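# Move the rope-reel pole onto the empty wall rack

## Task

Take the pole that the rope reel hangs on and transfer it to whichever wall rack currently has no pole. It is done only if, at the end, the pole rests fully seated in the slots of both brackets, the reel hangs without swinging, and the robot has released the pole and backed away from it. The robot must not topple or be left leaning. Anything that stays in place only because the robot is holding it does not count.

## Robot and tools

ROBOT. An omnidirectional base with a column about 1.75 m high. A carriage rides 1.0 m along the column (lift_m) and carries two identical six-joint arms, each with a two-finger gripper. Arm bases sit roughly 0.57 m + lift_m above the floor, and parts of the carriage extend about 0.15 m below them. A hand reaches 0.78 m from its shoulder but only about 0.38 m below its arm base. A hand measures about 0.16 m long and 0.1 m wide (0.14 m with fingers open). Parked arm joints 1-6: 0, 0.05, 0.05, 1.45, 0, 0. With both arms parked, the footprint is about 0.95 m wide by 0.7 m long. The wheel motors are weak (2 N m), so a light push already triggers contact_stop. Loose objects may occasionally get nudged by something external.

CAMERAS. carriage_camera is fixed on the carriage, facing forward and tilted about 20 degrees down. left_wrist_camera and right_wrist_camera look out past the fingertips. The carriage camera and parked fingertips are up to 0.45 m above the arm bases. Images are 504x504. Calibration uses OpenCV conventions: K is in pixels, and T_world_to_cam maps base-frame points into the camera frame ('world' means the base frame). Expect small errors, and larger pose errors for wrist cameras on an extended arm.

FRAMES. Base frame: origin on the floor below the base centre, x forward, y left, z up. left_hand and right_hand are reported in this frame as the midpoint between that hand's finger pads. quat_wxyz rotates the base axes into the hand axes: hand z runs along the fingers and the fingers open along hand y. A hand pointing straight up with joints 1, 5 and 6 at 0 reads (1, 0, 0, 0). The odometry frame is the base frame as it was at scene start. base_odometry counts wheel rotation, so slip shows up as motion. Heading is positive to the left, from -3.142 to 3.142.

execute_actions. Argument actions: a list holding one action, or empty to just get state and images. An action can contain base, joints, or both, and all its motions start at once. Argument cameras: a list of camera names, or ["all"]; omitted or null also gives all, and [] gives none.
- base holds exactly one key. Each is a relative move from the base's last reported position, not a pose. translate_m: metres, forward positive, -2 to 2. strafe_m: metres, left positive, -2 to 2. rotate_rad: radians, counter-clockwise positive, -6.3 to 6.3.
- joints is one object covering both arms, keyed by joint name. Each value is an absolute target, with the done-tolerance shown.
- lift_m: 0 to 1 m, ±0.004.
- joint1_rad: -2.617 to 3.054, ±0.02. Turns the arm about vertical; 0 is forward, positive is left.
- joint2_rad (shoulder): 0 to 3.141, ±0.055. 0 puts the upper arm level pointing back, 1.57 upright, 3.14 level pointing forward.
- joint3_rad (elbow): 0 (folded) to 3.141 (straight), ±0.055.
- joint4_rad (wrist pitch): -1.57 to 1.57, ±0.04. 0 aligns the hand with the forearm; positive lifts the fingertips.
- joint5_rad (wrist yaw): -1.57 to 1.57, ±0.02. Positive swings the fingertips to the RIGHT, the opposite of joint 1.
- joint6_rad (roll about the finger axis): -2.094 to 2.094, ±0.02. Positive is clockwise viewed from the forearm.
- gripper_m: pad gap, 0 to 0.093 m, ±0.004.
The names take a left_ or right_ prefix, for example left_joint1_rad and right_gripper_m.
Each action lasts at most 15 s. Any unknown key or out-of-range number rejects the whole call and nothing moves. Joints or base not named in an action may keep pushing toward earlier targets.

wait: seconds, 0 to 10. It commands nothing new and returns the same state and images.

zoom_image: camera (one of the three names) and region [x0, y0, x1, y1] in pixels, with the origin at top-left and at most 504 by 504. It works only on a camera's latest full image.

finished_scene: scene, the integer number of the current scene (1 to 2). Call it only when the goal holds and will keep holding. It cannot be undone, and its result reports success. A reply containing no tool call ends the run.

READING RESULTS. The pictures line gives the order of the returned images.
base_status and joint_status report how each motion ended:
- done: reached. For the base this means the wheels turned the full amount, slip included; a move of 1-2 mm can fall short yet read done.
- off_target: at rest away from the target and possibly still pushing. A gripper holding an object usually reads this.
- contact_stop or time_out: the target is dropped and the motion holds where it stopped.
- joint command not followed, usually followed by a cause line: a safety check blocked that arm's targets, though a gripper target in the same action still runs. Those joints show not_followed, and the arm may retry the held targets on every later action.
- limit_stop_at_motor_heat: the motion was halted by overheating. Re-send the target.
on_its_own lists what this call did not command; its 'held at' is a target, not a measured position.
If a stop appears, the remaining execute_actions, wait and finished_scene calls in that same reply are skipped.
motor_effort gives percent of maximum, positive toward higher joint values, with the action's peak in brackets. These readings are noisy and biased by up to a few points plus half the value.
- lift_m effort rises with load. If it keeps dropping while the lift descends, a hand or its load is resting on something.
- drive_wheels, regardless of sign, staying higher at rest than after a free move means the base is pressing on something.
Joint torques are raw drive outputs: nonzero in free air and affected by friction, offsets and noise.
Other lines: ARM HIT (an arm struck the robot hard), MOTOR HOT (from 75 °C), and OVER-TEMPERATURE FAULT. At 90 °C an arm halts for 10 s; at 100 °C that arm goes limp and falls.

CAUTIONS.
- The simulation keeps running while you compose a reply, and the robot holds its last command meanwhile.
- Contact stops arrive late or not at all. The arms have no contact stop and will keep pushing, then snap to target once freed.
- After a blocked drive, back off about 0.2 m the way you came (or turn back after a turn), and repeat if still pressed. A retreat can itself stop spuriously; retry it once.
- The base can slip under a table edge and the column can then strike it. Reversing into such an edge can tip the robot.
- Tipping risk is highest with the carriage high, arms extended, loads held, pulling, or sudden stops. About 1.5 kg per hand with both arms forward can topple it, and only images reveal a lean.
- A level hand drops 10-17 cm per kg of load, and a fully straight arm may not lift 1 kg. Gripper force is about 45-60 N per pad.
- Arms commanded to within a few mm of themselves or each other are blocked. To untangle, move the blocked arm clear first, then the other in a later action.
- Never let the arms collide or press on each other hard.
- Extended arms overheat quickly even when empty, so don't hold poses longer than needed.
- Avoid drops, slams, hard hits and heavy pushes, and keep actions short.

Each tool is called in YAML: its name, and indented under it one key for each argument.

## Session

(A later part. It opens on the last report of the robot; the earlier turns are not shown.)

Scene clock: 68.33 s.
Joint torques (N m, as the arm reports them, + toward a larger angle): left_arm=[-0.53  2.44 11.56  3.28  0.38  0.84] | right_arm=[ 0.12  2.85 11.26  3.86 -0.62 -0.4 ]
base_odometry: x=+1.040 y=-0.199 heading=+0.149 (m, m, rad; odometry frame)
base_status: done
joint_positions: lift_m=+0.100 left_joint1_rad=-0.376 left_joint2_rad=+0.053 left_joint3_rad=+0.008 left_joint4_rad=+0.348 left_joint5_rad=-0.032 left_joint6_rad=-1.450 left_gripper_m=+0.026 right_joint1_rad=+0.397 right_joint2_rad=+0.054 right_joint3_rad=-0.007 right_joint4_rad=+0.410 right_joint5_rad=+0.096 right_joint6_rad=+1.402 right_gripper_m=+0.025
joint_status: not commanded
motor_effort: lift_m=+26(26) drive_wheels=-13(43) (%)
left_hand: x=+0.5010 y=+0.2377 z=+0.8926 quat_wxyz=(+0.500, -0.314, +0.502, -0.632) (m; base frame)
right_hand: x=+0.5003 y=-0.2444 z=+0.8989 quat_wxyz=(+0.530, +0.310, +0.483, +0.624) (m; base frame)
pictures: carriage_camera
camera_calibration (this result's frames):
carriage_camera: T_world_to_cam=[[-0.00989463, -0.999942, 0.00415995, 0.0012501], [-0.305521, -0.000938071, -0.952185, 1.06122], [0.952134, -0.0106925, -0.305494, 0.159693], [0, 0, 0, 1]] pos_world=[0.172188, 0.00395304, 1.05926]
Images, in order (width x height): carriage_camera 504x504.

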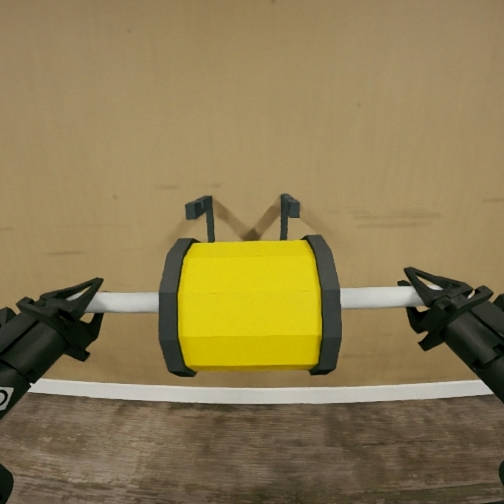

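execute_actions:
  actions:
    - {"base":{"strafe_m":0.017},"joints":{"lift_m":0.245,"left_joint4_rad":0.57}}
  cameras: []

execute_actions:
  actions:
    - {"base":{"translate_m":0.24}}

Scene clock: 73.30 s.
Joint torques (N m, as the arm reports them, + toward a larger angle): left_arm=[-0.5   2.45 11.66  3.19  0.35  0.66] | right_arm=[ 0.18  2.7  11.22  3.57 -0.52 -0.31]
base_odometry: x=+1.038 y=-0.182 heading=+0.149 (m, m, rad; odometry frame)
base_status: done
joint_positions: lift_m=+0.245 left_joint1_rad=-0.376 left_joint2_rad=+0.054 left_joint3_rad=+0.004 left_joint4_rad=+0.387 left_joint5_rad=-0.029 left_joint6_rad=-1.438 left_gripper_m=+0.026 right_joint1_rad=+0.397 right_joint2_rad=+0.054 right_joint3_rad=-0.007 right_joint4_rad=+0.435 right_joint5_rad=+0.087 right_joint6_rad=+1.393 right_gripper_m=+0.025
joint_status: left_joint4_rad off_target (ended at +0.387, target +0.570); the others done
motor_effort: lift_m=+24(31) drive_wheels=-10(20) (%)
left_hand: x=+0.4987 y=+0.2381 z=+1.0443 quat_wxyz=(+0.509, -0.303, +0.493, -0.637) (m; base frame)
right_hand: x=+0.4978 y=-0.2438 z=+1.0498 quat_wxyz=(+0.535, +0.300, +0.477, +0.629) (m; base frame)
pictures: none
No camera images: the call's "cameras" was empty. Leave "cameras" out to get every camera's image.

Scene clock: 75.67 s.
Joint torques (N m, as the arm reports them, + toward a larger angle): left_arm=[-0.53  2.41 11.78  3.28  0.39  0.71] | right_arm=[ 0.2   2.75 11.27  3.59 -0.53 -0.32]
base_odometry: x=+1.275 y=-0.146 heading=+0.149 (m, m, rad; odometry frame)
base_status: done
joint_positions: lift_m=+0.245 left_joint1_rad=-0.376 left_joint2_rad=+0.054 left_joint3_rad=+0.004 left_joint4_rad=+0.382 left_joint5_rad=-0.029 left_joint6_rad=-1.440 left_gripper_m=+0.026 right_joint1_rad=+0.397 right_joint2_rad=+0.054 right_joint3_rad=-0.007 right_joint4_rad=+0.430 right_joint5_rad=+0.088 right_joint6_rad=+1.393 right_gripper_m=+0.025
joint_status: not commanded
motor_effort: lift_m=+24(25) drive_wheels=-10(36) (%)
left_hand: x=+0.4991 y=+0.2380 z=+1.0431 quat_wxyz=(+0.508, -0.305, +0.494, -0.636) (m; base frame)
right_hand: x=+0.4983 y=-0.2439 z=+1.0487 quat_wxyz=(+0.535, +0.302, +0.479, +0.627) (m; base frame)
pictures: carriage_camera, left_wrist_camera, right_wrist_camera
camera_calibration (this result's frames):
carriage_camera: T_world_to_cam=[[-0.00989463, -0.999942, 0.00415995, 0.000646229], [-0.305521, -0.000938071, -0.952185, 1.19944], [0.952134, -0.0106925, -0.305494, 0.20404], [0, 0, 0, 1]] pos_world=[0.172188, 0.00395304, 1.20442]
left_wrist_camera: T_world_to_cam=[[-0.287148, 0.00452823, 0.957876, -0.854178], [-0.786464, -0.571978, -0.233059, 0.77227], [0.546828, -0.820257, 0.167803, -0.132734], [0, 0, 0, 1]] pos_world=[0.434669, 0.336713, 1.02045]
right_wrist_camera: T_world_to_cam=[[0.37181, -0.0197874, -0.928098, 0.780827], [-0.721241, 0.623273, -0.302229, 0.832119], [0.584439, 0.781754, 0.217468, -0.208347], [0, 0, 0, 1]] pos_world=[0.431604, -0.340311, 1.02148]
Images, in order (width x height): carriage_camera 504x504, left_wrist_camera 504x504, right_wrist_camera 504x504.

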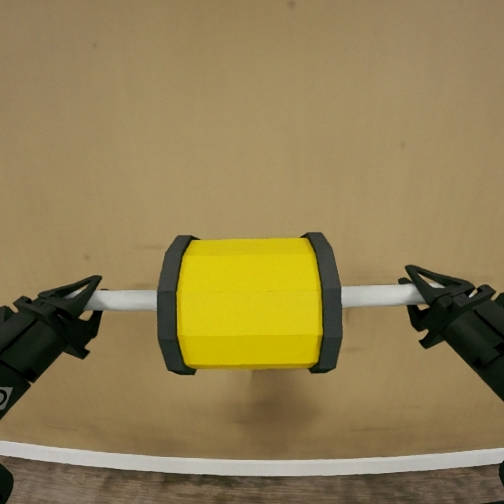

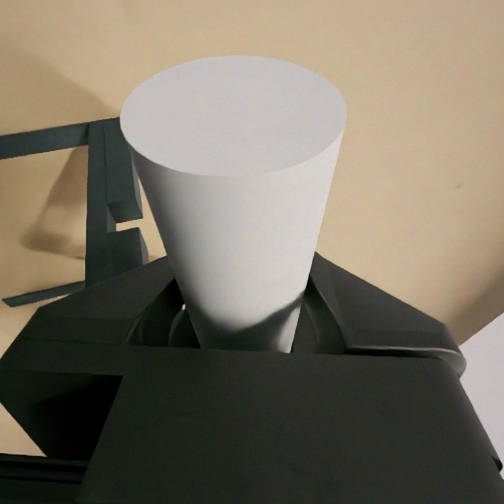

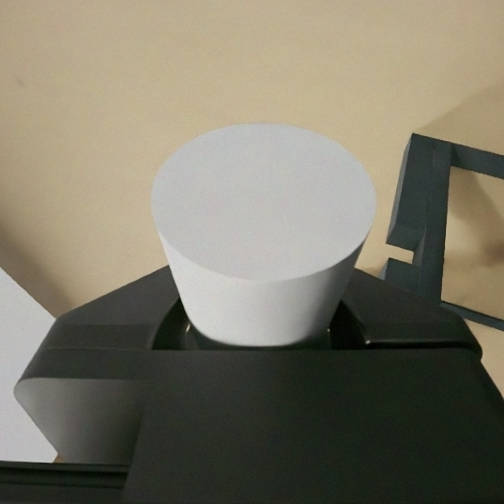

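execute_actions:
  actions:
    - {"base":{"translate_m":0.11},"joints":{"lift_m":0.23}}

zoom_image:
  camera: "carriage_camera"
  region: [70, 250, 430, 430]

Scene clock: 84.13 s.
Joint torques (N m, as the arm reports them, + toward a larger angle): left_arm=[-0.5   2.51 11.74  3.33  0.39  0.75] | right_arm=[ 0.22  2.89 11.23  3.68 -0.55 -0.31]
base_odometry: x=+1.384 y=-0.130 heading=+0.150 (m, m, rad; odometry frame)
base_status: done
joint_positions: lift_m=+0.230 left_joint1_rad=-0.376 left_joint2_rad=+0.054 left_joint3_rad=+0.004 left_joint4_rad=+0.376 left_joint5_rad=-0.031 left_joint6_rad=-1.443 left_gripper_m=+0.026 right_joint1_rad=+0.397 right_joint2_rad=+0.054 right_joint3_rad=-0.007 right_joint4_rad=+0.425 right_joint5_rad=+0.090 right_joint6_rad=+1.395 right_gripper_m=+0.025
joint_status: all done
motor_effort: lift_m=+26(27) drive_wheels=-11(43) (%)
left_hand: x=+0.4996 y=+0.2380 z=+1.0264 quat_wxyz=(+0.506, -0.307, +0.496, -0.635) (m; base frame)
right_hand: x=+0.4989 y=-0.2440 z=+1.0322 quat_wxyz=(+0.534, +0.304, +0.480, +0.626) (m; base frame)
pictures: carriage_camera, left_wrist_camera, right_wrist_camera
camera_calibration (this result's frames):
carriage_camera: T_world_to_cam=[[-0.00989463, -0.999942, 0.00415995, 0.000709333], [-0.305521, -0.000938071, -0.952185, 1.185], [0.952134, -0.0106925, -0.305494, 0.199405], [0, 0, 0, 1]] pos_world=[0.172188, 0.00395304, 1.18925]
left_wrist_camera: T_world_to_cam=[[-0.280417, 0.00479273, 0.959866, -0.843513], [-0.787953, -0.572231, -0.227337, 0.763754], [0.548176, -0.820078, 0.16424, -0.127314], [0, 0, 0, 1]] pos_world=[0.435057, 0.336679, 1.0042]
right_wrist_camera: T_world_to_cam=[[0.366243, -0.0204487, -0.930295, 0.770194], [-0.72226, 0.6241, -0.298061, 0.824024], [0.586692, 0.781077, 0.213803, -0.202504], [0, 0, 0, 1]] pos_world=[0.431888, -0.340352, 1.00541]
Images, in order (width x height): carriage_camera 504x504, left_wrist_camera 504x504, right_wrist_camera 504x504.

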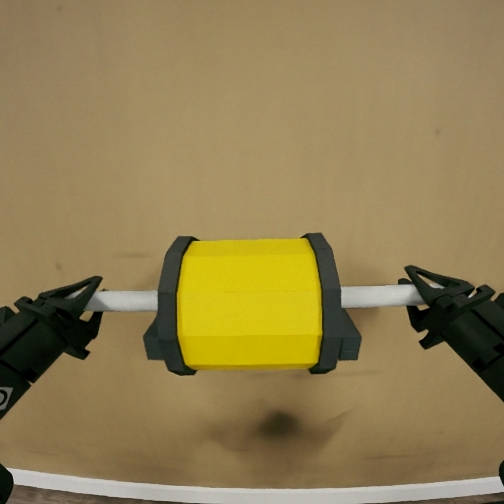

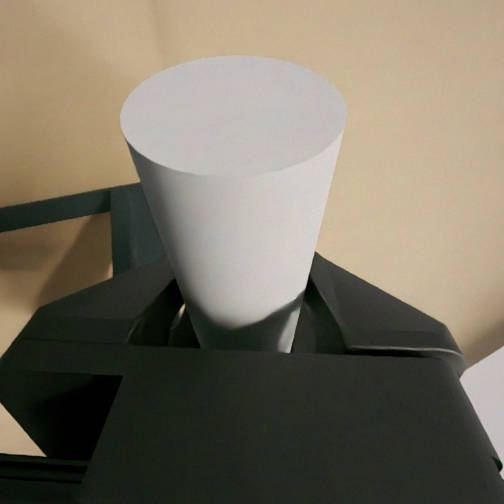

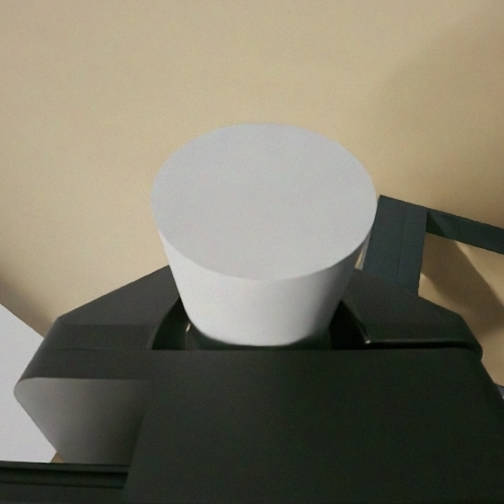

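Region (70, 250, 430, 430) of carriage_camera's 504x504 image, scaled by 1.400, with more detail than that image has.

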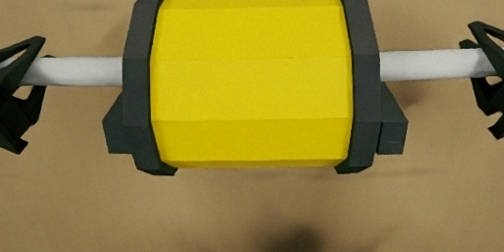

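execute_actions:
  actions:
    - {"base":{"translate_m":0.058},"joints":{"lift_m":0.22}}
  cameras: ["carriage_camera"]

zoom_image:
  camera: "carriage_camera"
  region: [70, 250, 430, 430]

Scene clock: 88.30 s.
Joint torques (N m, as the arm reports them, + toward a larger angle): left_arm=[-0.5   2.12 11.89  3.35  0.39  0.7 ] | right_arm=[ 0.21  2.82 11.3   3.66 -0.53 -0.32]
base_odometry: x=+1.441 y=-0.121 heading=+0.151 (m, m, rad; odometry frame)
base_status: done
joint_positions: lift_m=+0.220 left_joint1_rad=-0.376 left_joint2_rad=+0.054 left_joint3_rad=+0.004 left_joint4_rad=+0.377 left_joint5_rad=-0.031 left_joint6_rad=-1.442 left_gripper_m=+0.026 right_joint1_rad=+0.397 right_joint2_rad=+0.054 right_joint3_rad=-0.007 right_joint4_rad=+0.425 right_joint5_rad=+0.090 right_joint6_rad=+1.395 right_gripper_m=+0.025
joint_status: all done
motor_effort: lift_m=+27(28) drive_wheels=-8(45) (%)
left_hand: x=+0.4995 y=+0.2380 z=+1.0168 quat_wxyz=(+0.506, -0.307, +0.495, -0.636) (m; base frame)
right_hand: x=+0.4988 y=-0.2440 z=+1.0224 quat_wxyz=(+0.534, +0.304, +0.480, +0.626) (m; base frame)
pictures: carriage_camera
camera_calibration (this result's frames):
carriage_camera: T_world_to_cam=[[-0.00989463, -0.999942, 0.00415995, 0.000751035], [-0.305521, -0.000938071, -0.952185, 1.17545], [0.952134, -0.0106925, -0.305494, 0.196343], [0, 0, 0, 1]] pos_world=[0.172188, 0.00395304, 1.17922]
Images, in order (width x height): carriage_camera 504x504.

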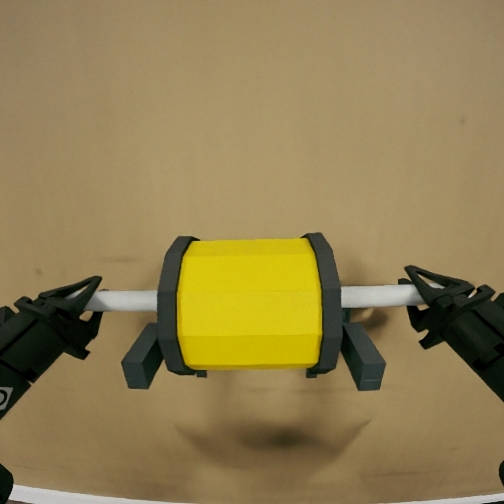

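Region (70, 250, 430, 430) of carriage_camera's 504x504 image, scaled by 1.400, with more detail than that image has.

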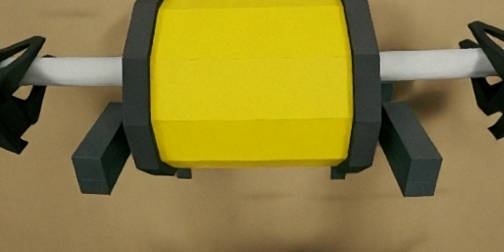

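execute_actions:
  actions:
    - {"base":{"strafe_m":-0.004},"joints":{"lift_m":0.19}}
  cameras: ["carriage_camera"]

zoom_image:
  camera: "carriage_camera"
  region: [70, 220, 430, 400]

Scene clock: 91.03 s.
Joint torques (N m, as the arm reports them, + toward a larger angle): left_arm=[-0.41  2.27 11.76  2.83  0.39  0.56] | right_arm=[ 0.17  2.91 11.    2.93 -0.42 -0.17]
base_odometry: x=+1.442 y=-0.124 heading=+0.152 (m, m, rad; odometry frame)
base_status: done
joint_positions: lift_m=+0.190 left_joint1_rad=-0.376 left_joint2_rad=+0.054 left_joint3_rad=+0.004 left_joint4_rad=+0.426 left_joint5_rad=-0.023 left_joint6_rad=-1.432 left_gripper_m=+0.026 right_joint1_rad=+0.397 right_joint2_rad=+0.054 right_joint3_rad=-0.005 right_joint4_rad=+0.481 right_joint5_rad=+0.072 right_joint6_rad=+1.377 right_gripper_m=+0.025
joint_status: all done
on_its_own: left_joint4_rad moved +0.049 toward your old target +0.570
motor_effort: lift_m=+25(25) drive_wheels=+9(11) (%)
left_hand: x=+0.4952 y=+0.2383 z=+0.9983 quat_wxyz=(+0.516, -0.291, +0.481, -0.646) (m; base frame)
right_hand: x=+0.4927 y=-0.2432 z=+1.0063 quat_wxyz=(+0.545, +0.282, +0.465, +0.638) (m; base frame)
pictures: carriage_camera
camera_calibration (this result's frames):
carriage_camera: T_world_to_cam=[[-0.00989463, -0.999942, 0.00415995, 0.000875243], [-0.305521, -0.000938071, -0.952185, 1.14702], [0.952134, -0.0106925, -0.305494, 0.187221], [0, 0, 0, 1]] pos_world=[0.172188, 0.00395304, 1.14937]
Images, in order (width x height): carriage_camera 504x504.

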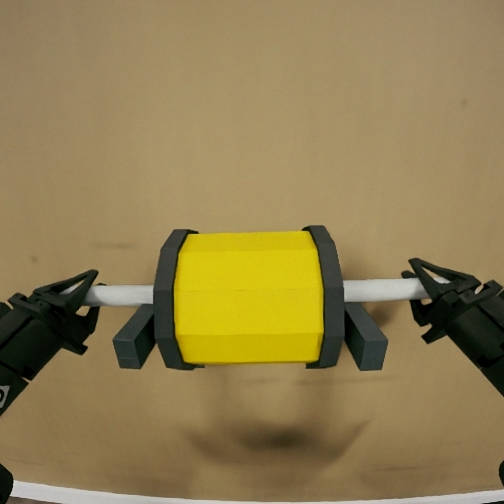

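Region (70, 220, 430, 400) of carriage_camera's 504x504 image, scaled by 1.400, with more detail than that image has.

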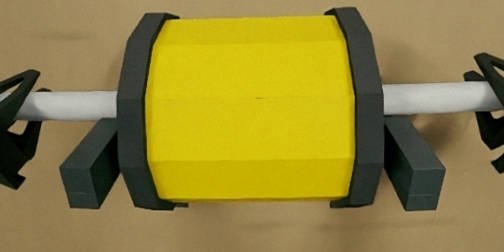

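Probably resting on the front lip; nudge forward.

execute_actions:
  actions:
    - {"base":{"translate_m":0.012},"joints":{"left_joint4_rad":0.52}}
  cameras: []

execute_actions:
  actions:
    - {"joints":{"lift_m":0.17}}
  cameras: ["carriage_camera"]

Scene clock: 94.00 s.
Joint torques (N m, as the arm reports them, + toward a larger angle): left_arm=[-0.48  2.45 11.02  2.17  0.25  0.37] | right_arm=[ 0.18  2.96 10.96  2.54 -0.32 -0.13]
base_odometry: x=+1.454 y=-0.123 heading=+0.152 (m, m, rad; odometry frame)
base_status: done
joint_positions: lift_m=+0.190 left_joint1_rad=-0.376 left_joint2_rad=+0.054 left_joint3_rad=+0.013 left_joint4_rad=+0.453 left_joint5_rad=-0.015 left_joint6_rad=-1.412 left_gripper_m=+0.026 right_joint1_rad=+0.397 right_joint2_rad=+0.054 right_joint3_rad=-0.005 right_joint4_rad=+0.511 right_joint5_rad=+0.062 right_joint6_rad=+1.374 right_gripper_m=+0.025
joint_status: left_joint4_rad off_target (ended at +0.453, target +0.520)
motor_effort: lift_m=+25(25) drive_wheels=+1(50) (%)
left_hand: x=+0.4912 y=+0.2385 z=+1.0088 quat_wxyz=(+0.527, -0.277, +0.473, -0.650) (m; base frame)
right_hand: x=+0.4893 y=-0.2429 z=+1.0131 quat_wxyz=(+0.549, +0.272, +0.456, +0.645) (m; base frame)
pictures: none
No camera images: the call's "cameras" was empty. Leave "cameras" out to get every camera's image.

Scene clock: 94.57 s.
Joint torques (N m, as the arm reports them, + toward a larger angle): left_arm=[-0.5   2.55 10.24  1.79  0.14  0.29] | right_arm=[ 0.17  3.1   9.44  1.98 -0.13  0.11]
base_odometry: x=+1.454 y=-0.123 heading=+0.152 (m, m, rad; odometry frame)
base_status: not commanded
joint_positions: lift_m=+0.170 left_joint1_rad=-0.376 left_joint2_rad=+0.054 left_joint3_rad=+0.023 left_joint4_rad=+0.490 left_joint5_rad=-0.001 left_joint6_rad=-1.407 left_gripper_m=+0.026 right_joint1_rad=+0.397 right_joint2_rad=+0.054 right_joint3_rad=+0.014 right_joint4_rad=+0.550 right_joint5_rad=+0.045 right_joint6_rad=+1.348 right_gripper_m=+0.025
joint_status: all done
motor_effort: lift_m=+24(26) drive_wheels=+0(1) (%)
left_hand: x=+0.4853 y=+0.2381 z=+1.0016 quat_wxyz=(+0.534, -0.260, +0.459, -0.661) (m; base frame)
right_hand: x=+0.4814 y=-0.2429 z=+1.0104 quat_wxyz=(+0.563, +0.249, +0.441, +0.653) (m; base frame)
pictures: carriage_camera
camera_calibration (this result's frames):
carriage_camera: T_world_to_cam=[[-0.00989463, -0.999942, 0.00415995, 0.000957959], [-0.305521, -0.000938071, -0.952185, 1.12809], [0.952134, -0.0106925, -0.305494, 0.181147], [0, 0, 0, 1]] pos_world=[0.172188, 0.00395304, 1.12948]
Images, in order (width x height): carriage_camera 504x504.

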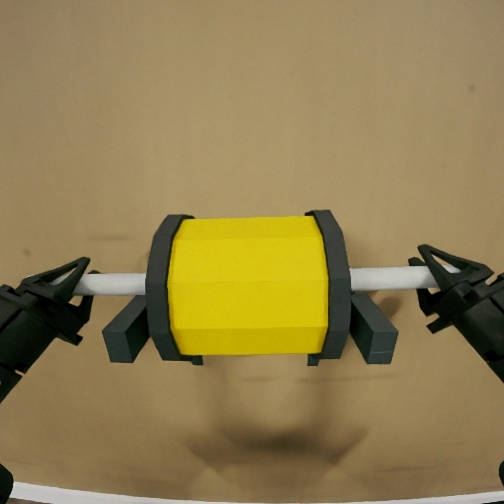

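zoom_image:
  camera: "carriage_camera"
  region: [320, 240, 440, 370]

zoom_image:
  camera: "carriage_camera"
  region: [70, 240, 190, 370]

execute_actions:
  actions:
    - {"base":{"translate_m":-0.01}}

Region (320, 240, 440, 370) of carriage_camera's 504x504 image, scaled by 3.877, with more detail than that image has; it fills the left 465 columns of this view, and the rest is white.

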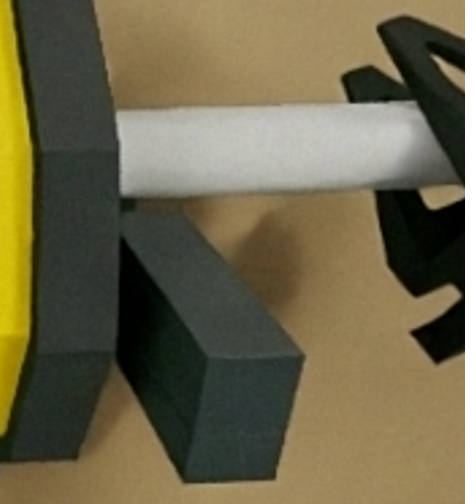

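Region (70, 240, 190, 370) of carriage_camera's 504x504 image, scaled by 3.877, with more detail than that image has; it fills the left 465 columns of this view, and the rest is white.

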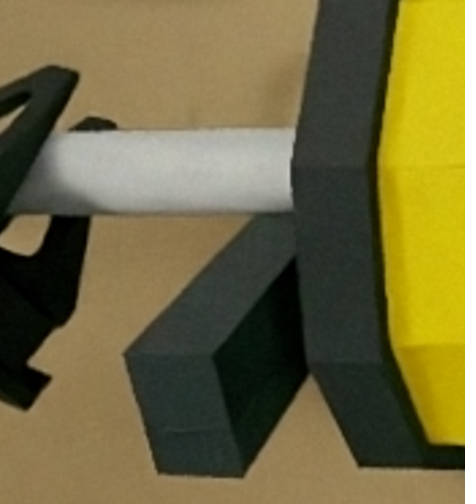

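Scene clock: 97.40 s.
Joint torques (N m, as the arm reports them, + toward a larger angle): left_arm=[-0.77  2.47 10.31  2.47  0.3   0.5 ] | right_arm=[ 0.2   2.92  9.81  2.9  -0.29 -0.12]
base_odometry: x=+1.443 y=-0.124 heading=+0.152 (m, m, rad; odometry frame)
base_status: done
joint_positions: lift_m=+0.170 left_joint1_rad=-0.376 left_joint2_rad=+0.054 left_joint3_rad=+0.023 left_joint4_rad=+0.422 left_joint5_rad=-0.021 left_joint6_rad=-1.424 left_gripper_m=+0.026 right_joint1_rad=+0.397 right_joint2_rad=+0.054 right_joint3_rad=+0.010 right_joint4_rad=+0.483 right_joint5_rad=+0.062 right_joint6_rad=+1.370 right_gripper_m=+0.025
joint_status: not commanded
motor_effort: lift_m=+25(25) drive_wheels=+18(37) (%)
left_hand: x=+0.4929 y=+0.2388 z=+0.9863 quat_wxyz=(+0.521, -0.286, +0.477, -0.647) (m; base frame)
right_hand: x=+0.4899 y=-0.2425 z=+0.9937 quat_wxyz=(+0.548, +0.274, +0.462, +0.642) (m; base frame)
pictures: carriage_camera, left_wrist_camera, right_wrist_camera
camera_calibration (this result's frames):
carriage_camera: T_world_to_cam=[[-0.00989463, -0.999942, 0.00415995, 0.000958512], [-0.305521, -0.000938071, -0.952185, 1.12796], [0.952134, -0.0106925, -0.305494, 0.181106], [0, 0, 0, 1]] pos_world=[0.172188, 0.00395304, 1.12935]
left_wrist_camera: T_world_to_cam=[[-0.345238, 0.00982864, 0.938464, -0.754993], [-0.772256, -0.571205, -0.278112, 0.791898], [0.533321, -0.820749, 0.204792, -0.148881], [0, 0, 0, 1]] pos_world=[0.430297, 0.337563, 0.95926]
right_wrist_camera: T_world_to_cam=[[0.440184, -0.016092, -0.897763, 0.670161], [-0.706061, 0.61149, -0.357151, 0.852873], [0.554721, 0.791088, 0.257806, -0.215832], [0, 0, 0, 1]] pos_world=[0.426913, -0.339997, 0.961893]
Images, in order (width x height): carriage_camera 504x504, left_wrist_camera 504x504, right_wrist_camera 504x504.

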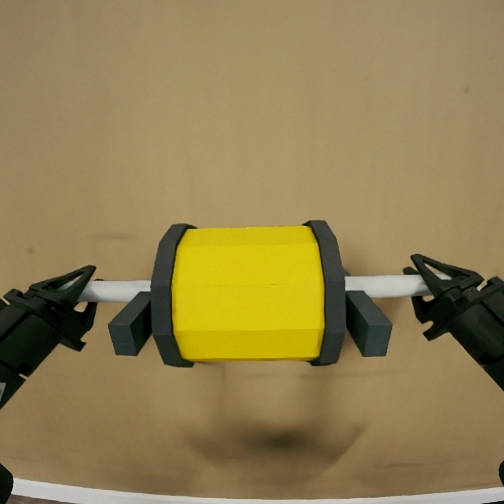

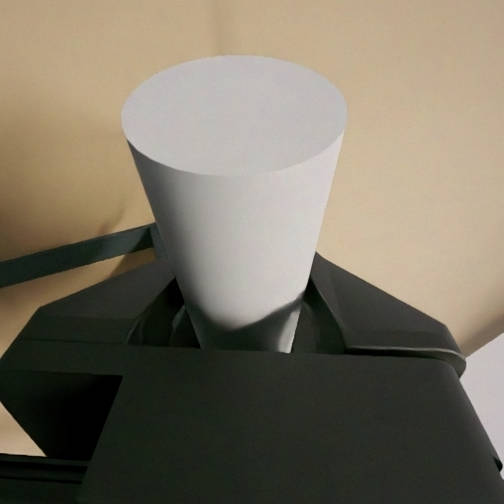

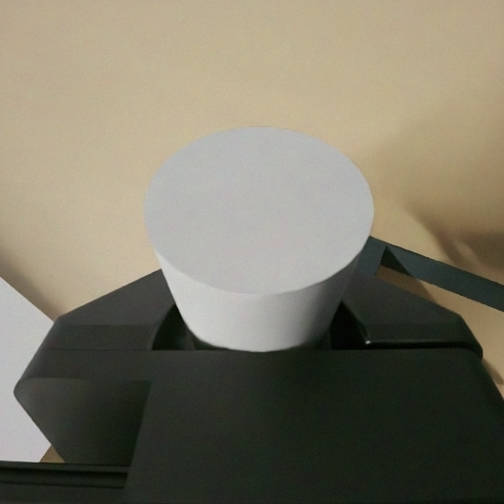

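In.

execute_actions:
  actions:
    - {"joints":{"lift_m":0.145,"left_joint4_rad":0.46,"right_joint4_rad":0.5}}
  cameras: []

execute_actions:
  actions:
    - {"joints":{"left_gripper_m":0.093,"right_gripper_m":0.093}}

Scene clock: 99.80 s.
Joint torques (N m, as the arm reports them, + toward a larger angle): left_arm=[-0.49 -0.23  6.42  1.51  0.22  0.25] | right_arm=[-0.24  1.89  7.2   1.93 -0.21  0.06]
base_odometry: x=+1.445 y=-0.124 heading=+0.152 (m, m, rad; odometry frame)
base_status: not commanded
joint_positions: lift_m=+0.146 left_joint1_rad=-0.376 left_joint2_rad=+0.091 left_joint3_rad=+0.073 left_joint4_rad=+0.463 left_joint5_rad=-0.012 left_joint6_rad=-1.403 left_gripper_m=+0.026 right_joint1_rad=+0.402 right_joint2_rad=+0.067 right_joint3_rad=+0.043 right_joint4_rad=+0.516 right_joint5_rad=+0.052 right_joint6_rad=+1.353 right_gripper_m=+0.025
joint_status: all done
motor_effort: lift_m=+16(22) drive_wheels=-45(49) (%)
left_hand: x=+0.4873 y=+0.2394 z=+0.9873 quat_wxyz=(+0.535, -0.266, +0.462, -0.655) (m; base frame)
right_hand: x=+0.4827 y=-0.2425 z=+0.9898 quat_wxyz=(+0.558, +0.255, +0.446, +0.651) (m; base frame)
pictures: none
No camera images: the call's "cameras" was empty. Leave "cameras" out to get every camera's image.

Scene clock: 100.53 s.
Joint torques (N m, as the arm reports them, + toward a larger angle): left_arm=[-0.5   1.56  6.59  1.6   0.14  0.04] | right_arm=[-0.28  1.91  7.32  1.97 -0.12 -0.01]
base_odometry: x=+1.444 y=-0.124 heading=+0.153 (m, m, rad; odometry frame)
base_status: not commanded
joint_positions: lift_m=+0.145 left_joint1_rad=-0.376 left_joint2_rad=+0.070 left_joint3_rad=+0.068 left_joint4_rad=+0.456 left_joint5_rad=-0.002 left_joint6_rad=-1.392 left_gripper_m=+0.093 right_joint1_rad=+0.402 right_joint2_rad=+0.067 right_joint3_rad=+0.043 right_joint4_rad=+0.512 right_joint5_rad=+0.042 right_joint6_rad=+1.361 right_gripper_m=+0.093
joint_status: all done
motor_effort: lift_m=+22(23) drive_wheels=+3(44) (%)
left_hand: x=+0.4845 y=+0.2387 z=+0.9874 quat_wxyz=(+0.538, -0.258, +0.462, -0.656) (m; base frame)
right_hand: x=+0.4826 y=-0.2406 z=+0.9883 quat_wxyz=(+0.553, +0.254, +0.449, +0.654) (m; base frame)
pictures: carriage_camera, left_wrist_camera, right_wrist_camera
camera_calibration (this result's frames):
carriage_camera: T_world_to_cam=[[-0.00989463, -0.999942, 0.00415995, 0.0010611], [-0.305521, -0.000938071, -0.952185, 1.10448], [0.952134, -0.0106925, -0.305494, 0.173573], [0, 0, 0, 1]] pos_world=[0.172188, 0.00395304, 1.10469]
left_wrist_camera: T_world_to_cam=[[-0.41237, 0.000712242, 0.911016, -0.697202], [-0.751944, -0.564829, -0.339924, 0.835318], [0.514326, -0.825208, 0.233454, -0.162767], [0, 0, 0, 1]] pos_world=[0.424323, 0.337992, 0.957106]
right_wrist_camera: T_world_to_cam=[[0.486034, -0.00440464, -0.873929, 0.625743], [-0.698281, 0.599361, -0.391369, 0.871766], [0.525523, 0.800467, 0.288234, -0.225598], [0, 0, 0, 1]] pos_world=[0.423162, -0.339163, 0.953063]
Images, in order (width x height): carriage_camera 504x504, left_wrist_camera 504x504, right_wrist_camera 504x504.

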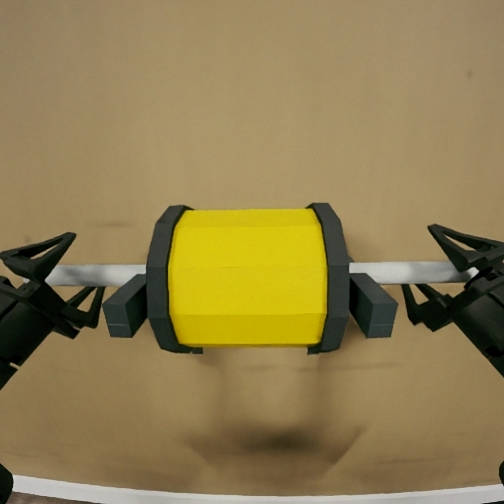

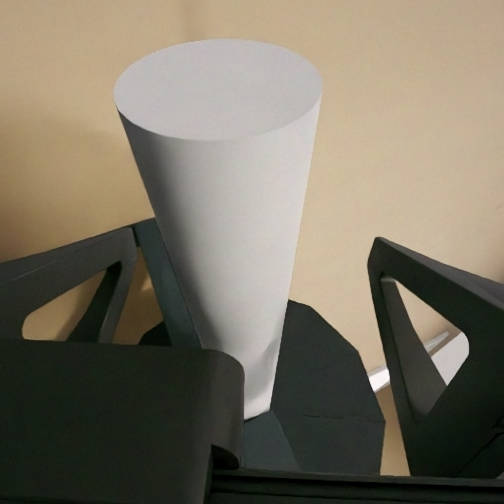

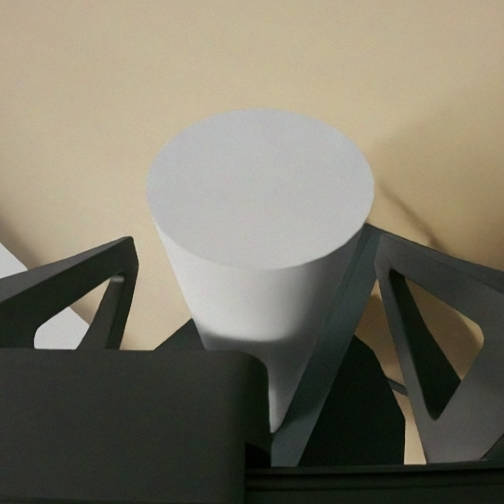

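execute_actions:
  actions:
    - {"base":{"translate_m":-0.4},"joints":{"lift_m":0.125}}

Scene clock: 104.47 s.
Joint torques (N m, as the arm reports them, + toward a larger angle): left_arm=[-0.5   1.28  7.39  1.63  0.11  0.1 ] | right_arm=[-0.27  1.98  7.57  2.09 -0.08 -0.02]
base_odometry: x=+1.048 y=-0.185 heading=+0.152 (m, m, rad; odometry frame)
base_status: done
joint_positions: lift_m=+0.125 left_joint1_rad=-0.376 left_joint2_rad=+0.070 left_joint3_rad=+0.061 left_joint4_rad=+0.448 left_joint5_rad=+0.001 left_joint6_rad=-1.391 left_gripper_m=+0.093 right_joint1_rad=+0.402 right_joint2_rad=+0.067 right_joint3_rad=+0.039 right_joint4_rad=+0.504 right_joint5_rad=+0.039 right_joint6_rad=+1.361 right_gripper_m=+0.093
joint_status: all done
motor_effort: lift_m=+23(25) drive_wheels=-6(46) (%)
left_hand: x=+0.4864 y=+0.2374 z=+0.9618 quat_wxyz=(+0.535, -0.260, +0.469, -0.652) (m; base frame)
right_hand: x=+0.4839 y=-0.2396 z=+0.9646 quat_wxyz=(+0.551, +0.255, +0.454, +0.652) (m; base frame)
pictures: carriage_camera, left_wrist_camera, right_wrist_camera
camera_calibration (this result's frames):
carriage_camera: T_world_to_cam=[[-0.00989463, -0.999942, 0.00415995, 0.00114496], [-0.305521, -0.000938071, -0.952185, 1.08528], [0.952134, -0.0106925, -0.305494, 0.167414], [0, 0, 0, 1]] pos_world=[0.172188, 0.00395304, 1.08453]
left_wrist_camera: T_world_to_cam=[[-0.399047, -0.00551434, 0.916914, -0.68372], [-0.758022, -0.560655, -0.333268, 0.822866], [0.51591, -0.828031, 0.219548, -0.145476], [0, 0, 0, 1]] pos_world=[0.425966, 0.337115, 0.933086]
right_wrist_camera: T_world_to_cam=[[0.476833, -0.00795733, -0.878958, 0.612812], [-0.703894, 0.595456, -0.387252, 0.860546], [0.526462, 0.803348, 0.278332, -0.210472], [0, 0, 0, 1]] pos_world=[0.42433, -0.338459, 0.930466]
Images, in order (width x height): carriage_camera 504x504, left_wrist_camera 504x504, right_wrist_camera 504x504.

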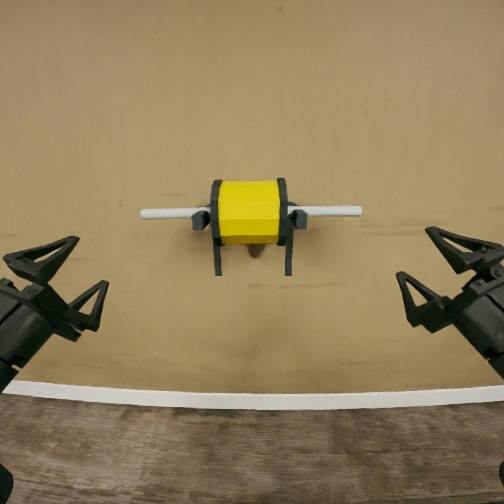

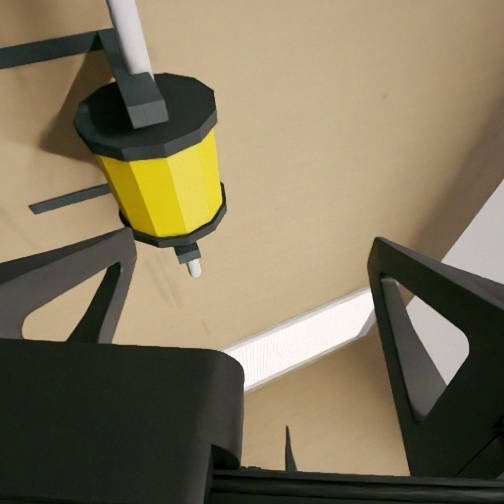

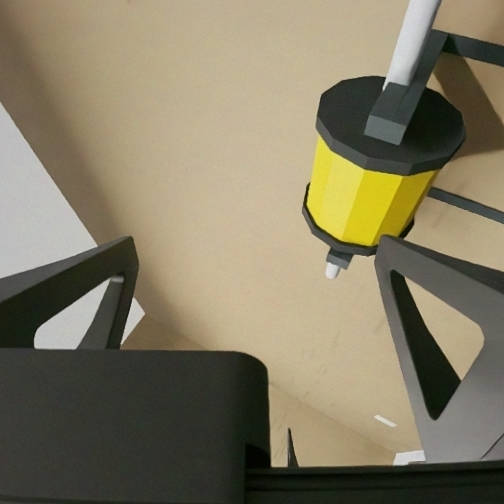

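finished_scene:
  scene: 1

The scene is finished: the task was done.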